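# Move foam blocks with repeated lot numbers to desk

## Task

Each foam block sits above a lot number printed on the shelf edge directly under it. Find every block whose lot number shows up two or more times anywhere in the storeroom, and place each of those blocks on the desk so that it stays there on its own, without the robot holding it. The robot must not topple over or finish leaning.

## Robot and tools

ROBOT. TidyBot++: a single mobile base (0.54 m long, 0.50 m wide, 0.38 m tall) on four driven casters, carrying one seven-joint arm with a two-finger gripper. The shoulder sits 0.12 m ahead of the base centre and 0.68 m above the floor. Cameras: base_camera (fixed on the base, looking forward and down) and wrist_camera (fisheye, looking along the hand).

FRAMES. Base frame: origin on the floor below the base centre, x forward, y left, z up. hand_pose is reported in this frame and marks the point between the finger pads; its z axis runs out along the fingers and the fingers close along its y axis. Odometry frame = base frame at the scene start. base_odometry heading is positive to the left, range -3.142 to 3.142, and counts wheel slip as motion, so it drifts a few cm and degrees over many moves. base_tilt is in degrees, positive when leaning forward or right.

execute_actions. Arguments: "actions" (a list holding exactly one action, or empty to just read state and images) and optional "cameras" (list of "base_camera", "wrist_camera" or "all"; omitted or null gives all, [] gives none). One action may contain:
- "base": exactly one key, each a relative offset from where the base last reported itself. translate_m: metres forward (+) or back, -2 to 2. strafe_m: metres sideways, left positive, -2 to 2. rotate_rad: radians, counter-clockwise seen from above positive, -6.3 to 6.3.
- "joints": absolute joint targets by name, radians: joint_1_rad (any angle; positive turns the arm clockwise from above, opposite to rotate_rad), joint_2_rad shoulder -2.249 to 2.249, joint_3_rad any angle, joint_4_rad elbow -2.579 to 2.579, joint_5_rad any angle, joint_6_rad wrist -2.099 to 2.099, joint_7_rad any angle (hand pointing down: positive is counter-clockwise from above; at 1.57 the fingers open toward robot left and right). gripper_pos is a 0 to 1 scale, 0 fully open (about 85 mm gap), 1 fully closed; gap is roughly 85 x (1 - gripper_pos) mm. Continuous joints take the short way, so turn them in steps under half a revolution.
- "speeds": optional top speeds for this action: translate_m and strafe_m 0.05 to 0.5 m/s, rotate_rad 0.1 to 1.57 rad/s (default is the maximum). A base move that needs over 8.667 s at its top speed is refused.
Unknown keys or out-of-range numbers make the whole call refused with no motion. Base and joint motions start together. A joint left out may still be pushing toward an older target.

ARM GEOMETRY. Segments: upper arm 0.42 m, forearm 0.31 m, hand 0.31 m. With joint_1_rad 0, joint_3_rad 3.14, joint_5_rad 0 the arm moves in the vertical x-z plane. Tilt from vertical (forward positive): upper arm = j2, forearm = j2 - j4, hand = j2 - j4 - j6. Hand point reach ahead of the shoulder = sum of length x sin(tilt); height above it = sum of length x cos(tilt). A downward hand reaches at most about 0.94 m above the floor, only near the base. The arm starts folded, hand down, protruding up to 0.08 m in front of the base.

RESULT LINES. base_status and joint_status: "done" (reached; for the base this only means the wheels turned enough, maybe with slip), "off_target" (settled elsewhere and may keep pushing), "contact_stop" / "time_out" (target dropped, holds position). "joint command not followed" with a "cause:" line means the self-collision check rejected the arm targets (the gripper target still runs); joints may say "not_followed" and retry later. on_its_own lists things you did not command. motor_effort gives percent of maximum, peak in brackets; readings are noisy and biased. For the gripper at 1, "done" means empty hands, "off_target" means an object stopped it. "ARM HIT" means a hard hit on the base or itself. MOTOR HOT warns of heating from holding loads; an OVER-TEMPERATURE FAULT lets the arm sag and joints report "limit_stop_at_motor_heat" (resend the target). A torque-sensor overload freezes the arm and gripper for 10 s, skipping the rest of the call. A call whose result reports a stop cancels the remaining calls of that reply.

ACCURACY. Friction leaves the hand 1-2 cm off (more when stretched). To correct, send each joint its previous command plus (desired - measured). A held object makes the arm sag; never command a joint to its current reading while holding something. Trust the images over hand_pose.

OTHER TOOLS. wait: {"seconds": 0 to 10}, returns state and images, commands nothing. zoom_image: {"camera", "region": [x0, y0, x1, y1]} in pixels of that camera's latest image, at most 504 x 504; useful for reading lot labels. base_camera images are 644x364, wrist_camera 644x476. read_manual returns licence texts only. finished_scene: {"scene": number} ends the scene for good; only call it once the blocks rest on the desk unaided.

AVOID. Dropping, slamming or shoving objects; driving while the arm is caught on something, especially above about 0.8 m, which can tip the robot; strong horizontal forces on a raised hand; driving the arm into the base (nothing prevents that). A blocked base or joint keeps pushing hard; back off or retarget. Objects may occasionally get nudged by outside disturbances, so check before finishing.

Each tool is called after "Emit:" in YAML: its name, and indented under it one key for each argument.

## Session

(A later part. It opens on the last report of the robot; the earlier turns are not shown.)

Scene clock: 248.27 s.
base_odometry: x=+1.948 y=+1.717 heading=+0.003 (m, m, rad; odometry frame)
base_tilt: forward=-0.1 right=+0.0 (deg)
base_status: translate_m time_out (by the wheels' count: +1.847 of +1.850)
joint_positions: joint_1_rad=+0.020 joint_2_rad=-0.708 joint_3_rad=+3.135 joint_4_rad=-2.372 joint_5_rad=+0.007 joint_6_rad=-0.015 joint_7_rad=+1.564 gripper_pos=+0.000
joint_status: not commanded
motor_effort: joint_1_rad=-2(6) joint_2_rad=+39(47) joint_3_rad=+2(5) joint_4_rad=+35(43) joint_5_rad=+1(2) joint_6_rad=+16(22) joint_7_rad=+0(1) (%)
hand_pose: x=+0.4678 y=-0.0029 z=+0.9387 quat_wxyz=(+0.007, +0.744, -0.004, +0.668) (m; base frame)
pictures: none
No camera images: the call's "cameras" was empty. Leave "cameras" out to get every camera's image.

Hit the far wall; back off.

Emit:
execute_actions:
  actions:
    - {"base":{"translate_m":-0.25},"joints":{"joint_2_rad":-0.8,"joint_4_rad":-2.3,"joint_6_rad":-0.3}}
  cameras: ["base_camera"]

Emit:
execute_actions:
  actions:
    - {"base":{"rotate_rad":-1.9}}

Scene clock: 254.73 s.
base_odometry: x=+1.698 y=+1.716 heading=+0.002 (m, m, rad; odometry frame)
base_tilt: forward=-0.1 right=+0.1 (deg)
base_status: done
joint_positions: joint_1_rad=+0.017 joint_2_rad=-0.798 joint_3_rad=+3.135 joint_4_rad=-2.309 joint_5_rad=+0.007 joint_6_rad=-0.281 joint_7_rad=+1.564 gripper_pos=+0.000
joint_status: all done
motor_effort: joint_1_rad=-1(5) joint_2_rad=+3(40) joint_3_rad=+1(3) joint_4_rad=+24(33) joint_5_rad=+0(1) joint_6_rad=+9(15) joint_7_rad=+0(1) (%)
hand_pose: x=+0.4351 y=-0.0022 z=+0.9263 quat_wxyz=(+0.007, +0.781, -0.004, +0.625) (m; base frame)
pictures: base_camera
Images, in order (width x height): base_camera 644x364.

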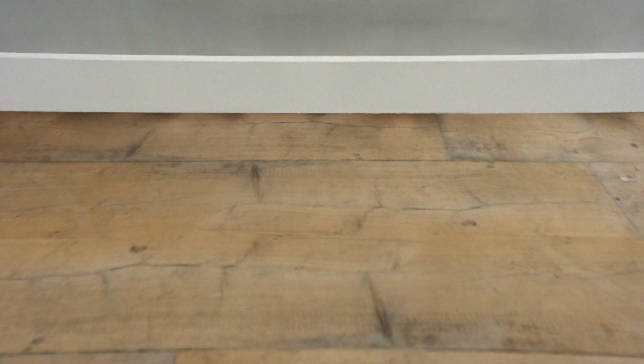

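Scene clock: 257.23 s.
base_odometry: x=+1.698 y=+1.716 heading=-1.897 (m, m, rad; odometry frame)
base_tilt: forward=+0.0 right=+0.0 (deg)
base_status: done
joint_positions: joint_1_rad=+0.017 joint_2_rad=-0.798 joint_3_rad=+3.135 joint_4_rad=-2.309 joint_5_rad=+0.007 joint_6_rad=-0.281 joint_7_rad=+1.564 gripper_pos=+0.000
joint_status: not commanded
motor_effort: joint_1_rad=+0(1) joint_2_rad=+4(5) joint_3_rad=+0(2) joint_4_rad=+24(24) joint_5_rad=+0(0) joint_6_rad=+8(9) joint_7_rad=-1(1) (%)
hand_pose: x=+0.4351 y=-0.0022 z=+0.9263 quat_wxyz=(+0.007, +0.781, -0.004, +0.625) (m; base frame)
pictures: base_camera, wrist_camera
camera_calibration (this result's frames):
wrist_camera: T_world_to_cam=[[-0.0401548, -0.998505, -0.0370861, 0.0482835], [-0.213385, 0.0448292, -0.975939, 1.05428], [0.976143, -0.031275, -0.214867, -0.0893963], [0, 0, 0, 1]] pos_world=[0.314171, -0.00184725, 1.0115]
Images, in order (width x height): base_camera 644x364, wrist_camera 644x476.

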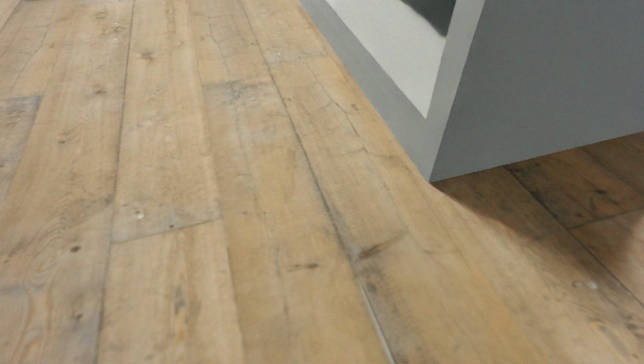

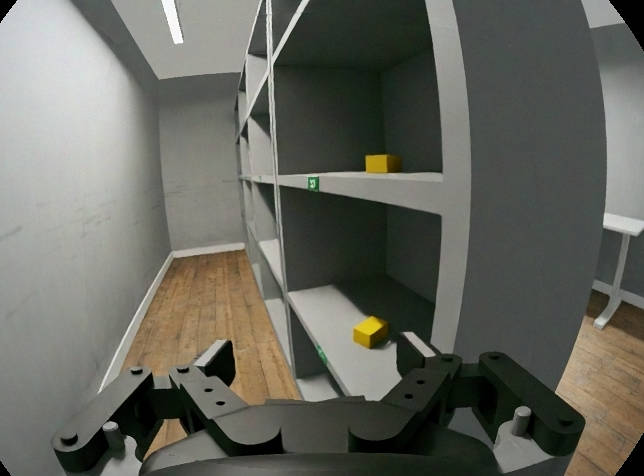

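Emit:
execute_actions:
  actions:
    - {"base":{"rotate_rad":-1.245},"joints":{"joint_2_rad":-1.15,"joint_4_rad":-2.5,"joint_6_rad":-0.5}}
  cameras: []

Emit:
execute_actions:
  actions:
    - {"base":{"translate_m":-0.33}}
  cameras: []

Emit:
execute_actions:
  actions:
    - {"base":{"strafe_m":1.2}}

Emit:
execute_actions:
  actions:
    - {"base":{"strafe_m":0.9}}

Emit:
execute_actions:
  actions:
    - {"base":{"strafe_m":0.9}}

Scene clock: 272.07 s.
base_odometry: x=+1.698 y=+1.716 heading=-3.141 (m, m, rad; odometry frame)
base_tilt: forward=+0.0 right=+0.1 (deg)
base_status: done
joint_positions: joint_1_rad=+0.017 joint_2_rad=-1.133 joint_3_rad=+3.135 joint_4_rad=-2.480 joint_5_rad=+0.007 joint_6_rad=-0.480 joint_7_rad=+1.564 gripper_pos=+0.000
joint_status: all done
motor_effort: joint_1_rad=+0(1) joint_2_rad=+11(13) joint_3_rad=+1(2) joint_4_rad=+24(24) joint_5_rad=+0(0) joint_6_rad=+8(9) joint_7_rad=-1(1) (%)
hand_pose: x=+0.3456 y=-0.0020 z=+0.8509 quat_wxyz=(+0.008, +0.792, -0.005, +0.611) (m; base frame)
pictures: none
No camera images: the call's "cameras" was empty. Leave "cameras" out to get every camera's image.

Scene clock: 274.03 s.
base_odometry: x=+2.028 y=+1.716 heading=-3.141 (m, m, rad; odometry frame)
base_tilt: forward=+0.0 right=+0.1 (deg)
base_status: done
joint_positions: joint_1_rad=+0.017 joint_2_rad=-1.137 joint_3_rad=+3.135 joint_4_rad=-2.481 joint_5_rad=+0.007 joint_6_rad=-0.481 joint_7_rad=+1.564 gripper_pos=+0.000
joint_status: not commanded
motor_effort: joint_1_rad=+0(0) joint_2_rad=+11(13) joint_3_rad=+1(1) joint_4_rad=+24(25) joint_5_rad=+0(0) joint_6_rad=+9(9) joint_7_rad=-1(1) (%)
hand_pose: x=+0.3447 y=-0.0020 z=+0.8512 quat_wxyz=(+0.008, +0.791, -0.005, +0.612) (m; base frame)
pictures: none
No camera images: the call's "cameras" was empty. Leave "cameras" out to get every camera's image.

Scene clock: 277.77 s.
base_odometry: x=+2.029 y=+0.516 heading=-3.141 (m, m, rad; odometry frame)
base_tilt: forward=-0.1 right=+0.0 (deg)
base_status: done
joint_positions: joint_1_rad=+0.017 joint_2_rad=-1.137 joint_3_rad=+3.135 joint_4_rad=-2.481 joint_5_rad=+0.007 joint_6_rad=-0.482 joint_7_rad=+1.564 gripper_pos=+0.000
joint_status: not commanded
motor_effort: joint_1_rad=+0(1) joint_2_rad=+11(12) joint_3_rad=+1(2) joint_4_rad=+24(24) joint_5_rad=+0(1) joint_6_rad=+9(8) joint_7_rad=-1(1) (%)
hand_pose: x=+0.3447 y=-0.0020 z=+0.8510 quat_wxyz=(+0.008, +0.791, -0.005, +0.612) (m; base frame)
pictures: base_camera, wrist_camera
camera_calibration (this result's frames):
wrist_camera: T_world_to_cam=[[-0.0447034, -0.998394, -0.0348086, 0.0416852], [-0.246071, 0.0447744, -0.968217, 0.966197], [0.96822, -0.0347173, -0.247677, 0.0133556], [0, 0, 0, 1]] pos_world=[0.226685, -0.00117893, 0.940248]
Images, in order (width x height): base_camera 644x364, wrist_camera 644x476.

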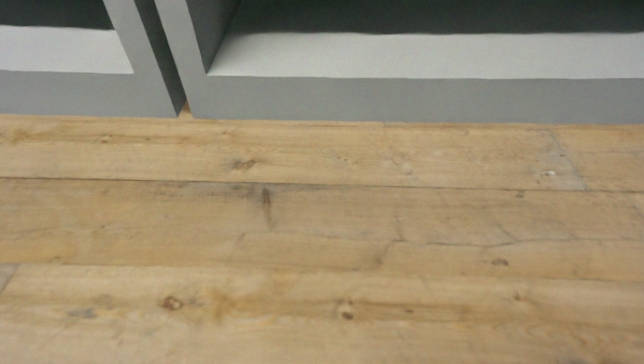

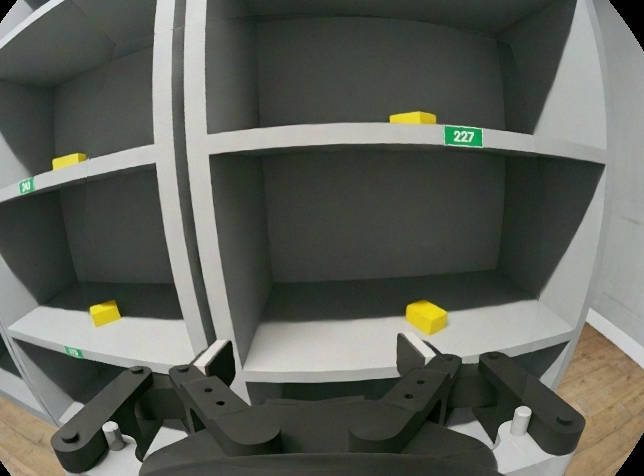

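Scene clock: 283.33 s.
base_odometry: x=+2.029 y=-0.382 heading=+3.140 (m, m, rad; odometry frame)
base_tilt: forward=+0.0 right=+0.1 (deg)
base_status: strafe_m time_out (by the wheels' count: +0.899 of +0.900)
joint_positions: joint_1_rad=-0.081 joint_2_rad=-1.051 joint_3_rad=+3.135 joint_4_rad=-2.481 joint_5_rad=+0.008 joint_6_rad=-0.482 joint_7_rad=+1.564 gripper_pos=+0.000
joint_status: not commanded
motor_effort: joint_1_rad=+18(30) joint_2_rad=-8(19) joint_3_rad=+0(3) joint_4_rad=+24(25) joint_5_rad=+0(0) joint_6_rad=+8(9) joint_7_rad=+0(1) (%)
hand_pose: x=+0.3574 y=+0.0211 z=+0.8307 quat_wxyz=(-0.020, +0.816, +0.035, +0.576) (m; base frame)
pictures: base_camera, wrist_camera
camera_calibration (this result's frames):
wrist_camera: T_world_to_cam=[[0.0505422, -0.998228, -0.0314055, 0.0277546], [-0.331967, 0.0128663, -0.943203, 0.959254], [0.941936, 0.0580971, -0.330729, 0.0732534], [0, 0, 0, 1]] pos_world=[0.248038, 0.0111076, 0.92987]
Images, in order (width x height): base_camera 644x364, wrist_camera 644x476.

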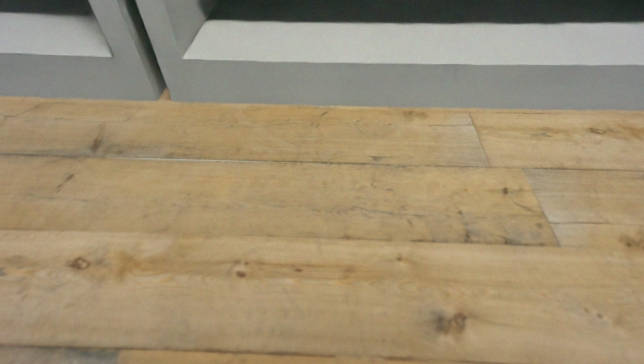

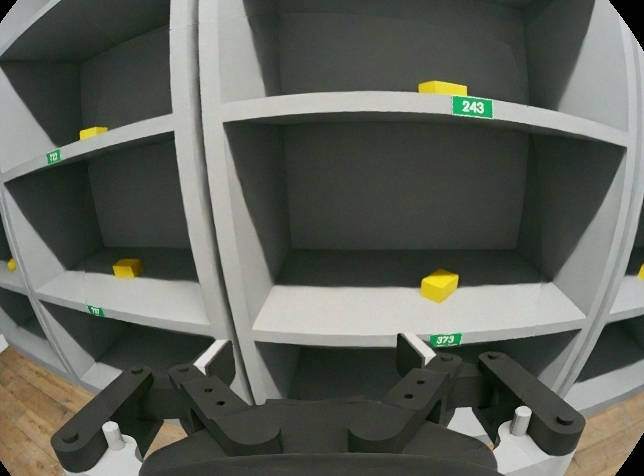

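not run: a stop came earlier in this reply.

Emit:
execute_actions:
  actions:
    - {"base":{"translate_m":0.1},"joints":{"joint_2_rad":-1.05,"joint_6_rad":-0.6}}
  cameras: []

Emit:
execute_actions:
  actions:
    - {"base":{"rotate_rad":-0.045}}
  cameras: []

Emit:
execute_actions:
  actions:
    - {"base":{"strafe_m":0.65}}

Emit:
execute_actions:
  actions:
    - {"base":{"strafe_m":0.6}}

Scene clock: 289.50 s.
base_odometry: x=+1.929 y=-0.383 heading=+3.141 (m, m, rad; odometry frame)
base_tilt: forward=+0.0 right=+0.0 (deg)
base_status: done
joint_positions: joint_1_rad=+0.015 joint_2_rad=-1.058 joint_3_rad=+3.135 joint_4_rad=-2.482 joint_5_rad=+0.008 joint_6_rad=-0.580 joint_7_rad=+1.564 gripper_pos=+0.000
joint_status: all done
motor_effort: joint_1_rad=+0(17) joint_2_rad=+11(17) joint_3_rad=+1(2) joint_4_rad=+24(25) joint_5_rad=+0(0) joint_6_rad=+8(9) joint_7_rad=+0(0) (%)
hand_pose: x=+0.3458 y=-0.0021 z=+0.8032 quat_wxyz=(+0.007, +0.843, -0.005, +0.538) (m; base frame)
pictures: none
No camera images: the call's "cameras" was empty. Leave "cameras" out to get every camera's image.

Scene clock: 290.13 s.
base_odometry: x=+1.929 y=-0.383 heading=+3.096 (m, m, rad; odometry frame)
base_tilt: forward=+0.1 right=+0.1 (deg)
base_status: done
joint_positions: joint_1_rad=+0.015 joint_2_rad=-1.058 joint_3_rad=+3.135 joint_4_rad=-2.482 joint_5_rad=+0.008 joint_6_rad=-0.580 joint_7_rad=+1.564 gripper_pos=+0.000
joint_status: not commanded
motor_effort: joint_1_rad=+0(1) joint_2_rad=+10(10) joint_3_rad=+1(2) joint_4_rad=+24(24) joint_5_rad=+0(0) joint_6_rad=+8(8) joint_7_rad=+0(0) (%)
hand_pose: x=+0.3458 y=-0.0022 z=+0.8031 quat_wxyz=(+0.008, +0.843, -0.005, +0.538) (m; base frame)
pictures: none
No camera images: the call's "cameras" was empty. Leave "cameras" out to get every camera's image.

Scene clock: 292.77 s.
base_odometry: x=+1.899 y=-1.032 heading=+3.096 (m, m, rad; odometry frame)
base_tilt: forward=-0.1 right=+0.0 (deg)
base_status: done
joint_positions: joint_1_rad=+0.015 joint_2_rad=-1.058 joint_3_rad=+3.135 joint_4_rad=-2.482 joint_5_rad=+0.008 joint_6_rad=-0.581 joint_7_rad=+1.564 gripper_pos=+0.000
joint_status: not commanded
motor_effort: joint_1_rad=+0(2) joint_2_rad=+10(11) joint_3_rad=+1(2) joint_4_rad=+24(24) joint_5_rad=+0(0) joint_6_rad=+8(8) joint_7_rad=-1(1) (%)
hand_pose: x=+0.3457 y=-0.0022 z=+0.8030 quat_wxyz=(+0.008, +0.843, -0.005, +0.538) (m; base frame)
pictures: base_camera, wrist_camera
camera_calibration (this result's frames):
wrist_camera: T_world_to_cam=[[-0.0499116, -0.99836, -0.0280463, 0.0362638], [-0.415618, 0.0462963, -0.90836, 0.930531], [0.908169, -0.0336811, -0.417247, 0.157358], [0, 0, 0, 1]] pos_world=[0.245648, -0.00157584, 0.911932]
Images, in order (width x height): base_camera 644x364, wrist_camera 644x476.

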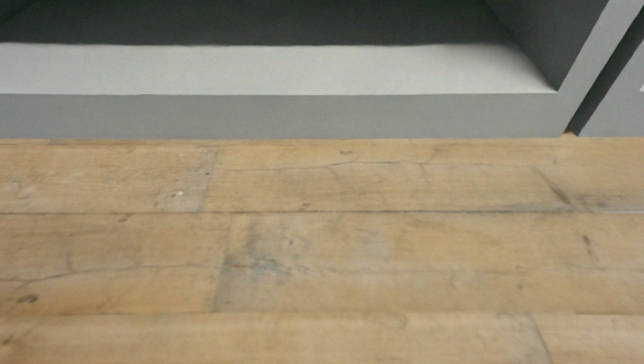

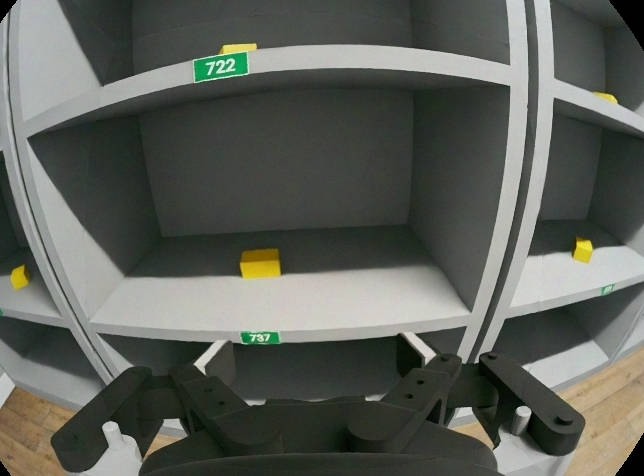

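Scene clock: 295.30 s.
base_odometry: x=+1.871 y=-1.632 heading=+3.095 (m, m, rad; odometry frame)
base_tilt: forward=+0.0 right=+0.0 (deg)
base_status: done
joint_positions: joint_1_rad=+0.015 joint_2_rad=-1.058 joint_3_rad=+3.135 joint_4_rad=-2.482 joint_5_rad=+0.008 joint_6_rad=-0.581 joint_7_rad=+1.564 gripper_pos=+0.000
joint_status: not commanded
motor_effort: joint_1_rad=+0(1) joint_2_rad=+10(11) joint_3_rad=+1(2) joint_4_rad=+24(24) joint_5_rad=+0(1) joint_6_rad=+8(8) joint_7_rad=-1(1) (%)
hand_pose: x=+0.3457 y=-0.0022 z=+0.8030 quat_wxyz=(+0.008, +0.843, -0.005, +0.538) (m; base frame)
pictures: base_camera, wrist_camera
camera_calibration (this result's frames):
wrist_camera: T_world_to_cam=[[-0.0499114, -0.99836, -0.0280462, 0.0362637], [-0.415618, 0.0462961, -0.90836, 0.930531], [0.908169, -0.033681, -0.417247, 0.157358], [0, 0, 0, 1]] pos_world=[0.245648, -0.00157579, 0.911932]
Images, in order (width x height): base_camera 644x364, wrist_camera 644x476.

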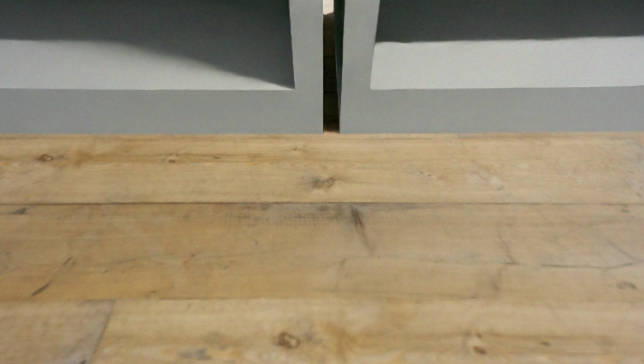

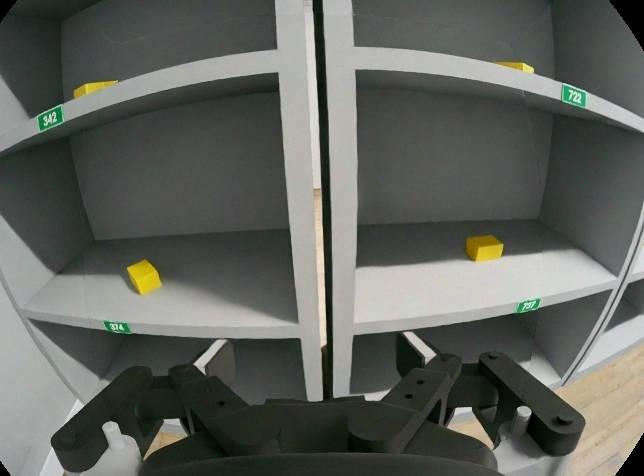

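Emit:
zoom_image:
  camera: "wrist_camera"
  region: [80,300,160,350]

Emit:
execute_actions:
  actions:
    - {"base":{"strafe_m":-1.3}}

Emit:
execute_actions:
  actions:
    - {"base":{"strafe_m":-1.1}}

Region (80, 300, 160, 350) of wrist_camera's 644x476 image, scaled by 6.300; it fills the top 315 rows of this view, and the rest is white.

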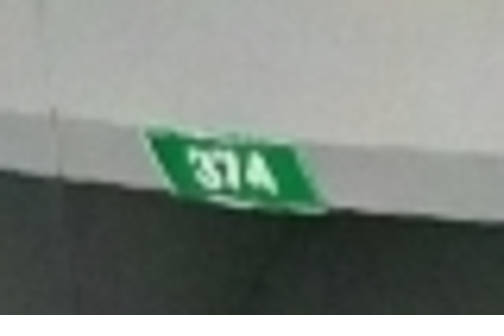

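Scene clock: 301.80 s.
base_odometry: x=+1.931 y=-0.333 heading=+3.096 (m, m, rad; odometry frame)
base_tilt: forward=+0.0 right=+0.0 (deg)
base_status: done
joint_positions: joint_1_rad=+0.015 joint_2_rad=-1.057 joint_3_rad=+3.135 joint_4_rad=-2.484 joint_5_rad=+0.008 joint_6_rad=-0.583 joint_7_rad=+1.564 gripper_pos=+0.000
joint_status: not commanded
motor_effort: joint_1_rad=+0(1) joint_2_rad=+10(12) joint_3_rad=+1(1) joint_4_rad=+24(24) joint_5_rad=+0(0) joint_6_rad=+8(8) joint_7_rad=-1(0) (%)
hand_pose: x=+0.3454 y=-0.0022 z=+0.8014 quat_wxyz=(+0.008, +0.844, -0.005, +0.536) (m; base frame)
pictures: base_camera, wrist_camera
camera_calibration (this result's frames):
wrist_camera: T_world_to_cam=[[-0.0500759, -0.998356, -0.0278787, 0.0361133], [-0.419645, 0.0463625, -0.906503, 0.928809], [0.906306, -0.0336948, -0.421277, 0.160866], [0, 0, 0, 1]] pos_world=[0.245785, -0.00158759, 0.910745]
Images, in order (width x height): base_camera 644x364, wrist_camera 644x476.

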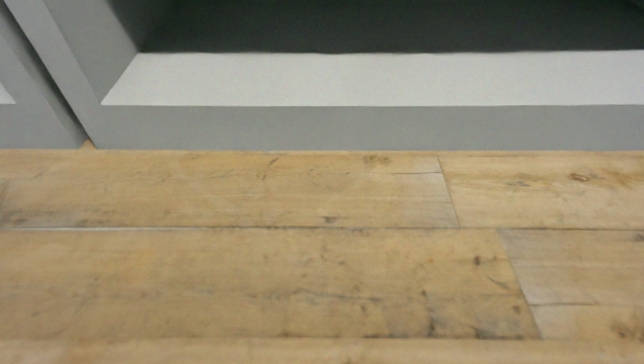

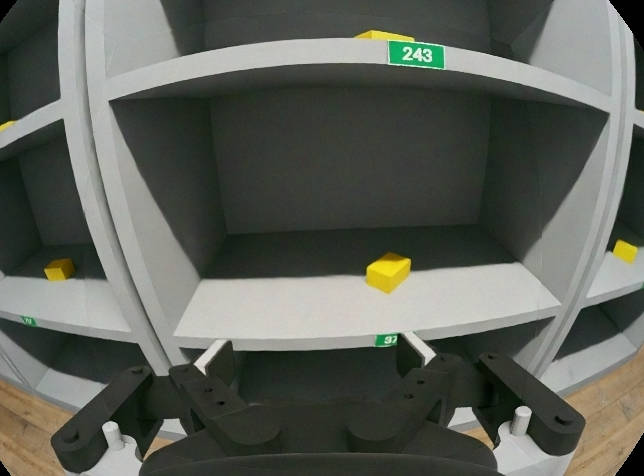

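Scene clock: 305.33 s.
base_odometry: x=+1.981 y=+0.766 heading=+3.096 (m, m, rad; odometry frame)
base_tilt: forward=+0.0 right=+0.0 (deg)
base_status: done
joint_positions: joint_1_rad=+0.015 joint_2_rad=-1.057 joint_3_rad=+3.135 joint_4_rad=-2.484 joint_5_rad=+0.008 joint_6_rad=-0.583 joint_7_rad=+1.564 gripper_pos=+0.000
joint_status: not commanded
motor_effort: joint_1_rad=+0(1) joint_2_rad=+10(11) joint_3_rad=+0(2) joint_4_rad=+24(24) joint_5_rad=+0(0) joint_6_rad=+8(8) joint_7_rad=-1(1) (%)
hand_pose: x=+0.3454 y=-0.0022 z=+0.8014 quat_wxyz=(+0.008, +0.844, -0.005, +0.536) (m; base frame)
pictures: base_camera, wrist_camera
camera_calibration (this result's frames):
wrist_camera: T_world_to_cam=[[-0.050076, -0.998356, -0.0278788, 0.0361134], [-0.419645, 0.0463626, -0.906503, 0.928809], [0.906306, -0.0336948, -0.421277, 0.160866], [0, 0, 0, 1]] pos_world=[0.245785, -0.00158758, 0.910745]
Images, in order (width x height): base_camera 644x364, wrist_camera 644x476.

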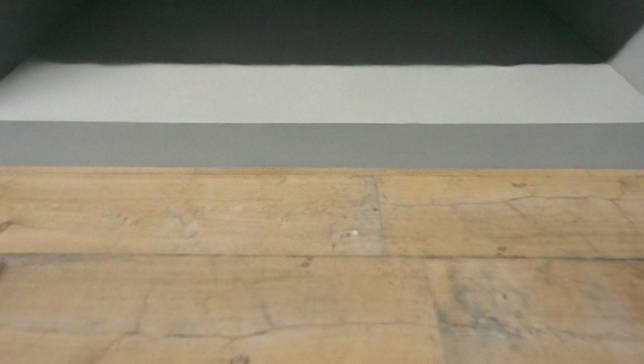

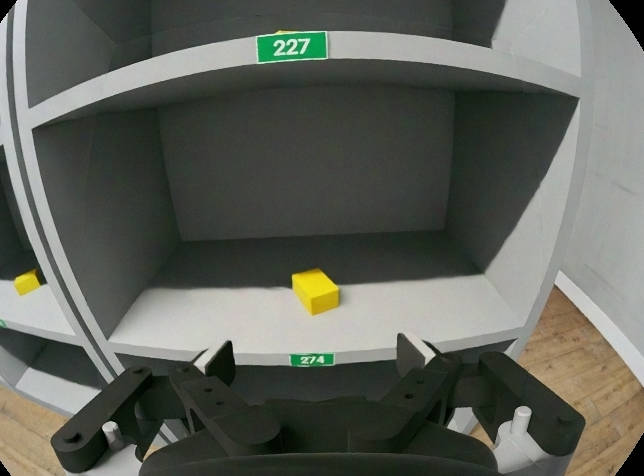

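Emit:
zoom_image:
  camera: "wrist_camera"
  region: [272,335,352,385]

Region (272, 335, 352, 385) of wrist_camera's 644x476 image, scaled by 6.300; it fills the top 315 rows of this view, and the rest is white.

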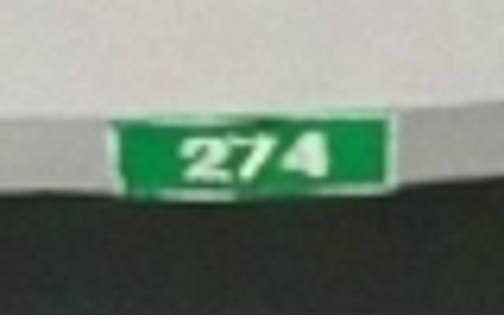

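Emit:
finished_scene:
  scene: 1

The scene is finished: the task was done.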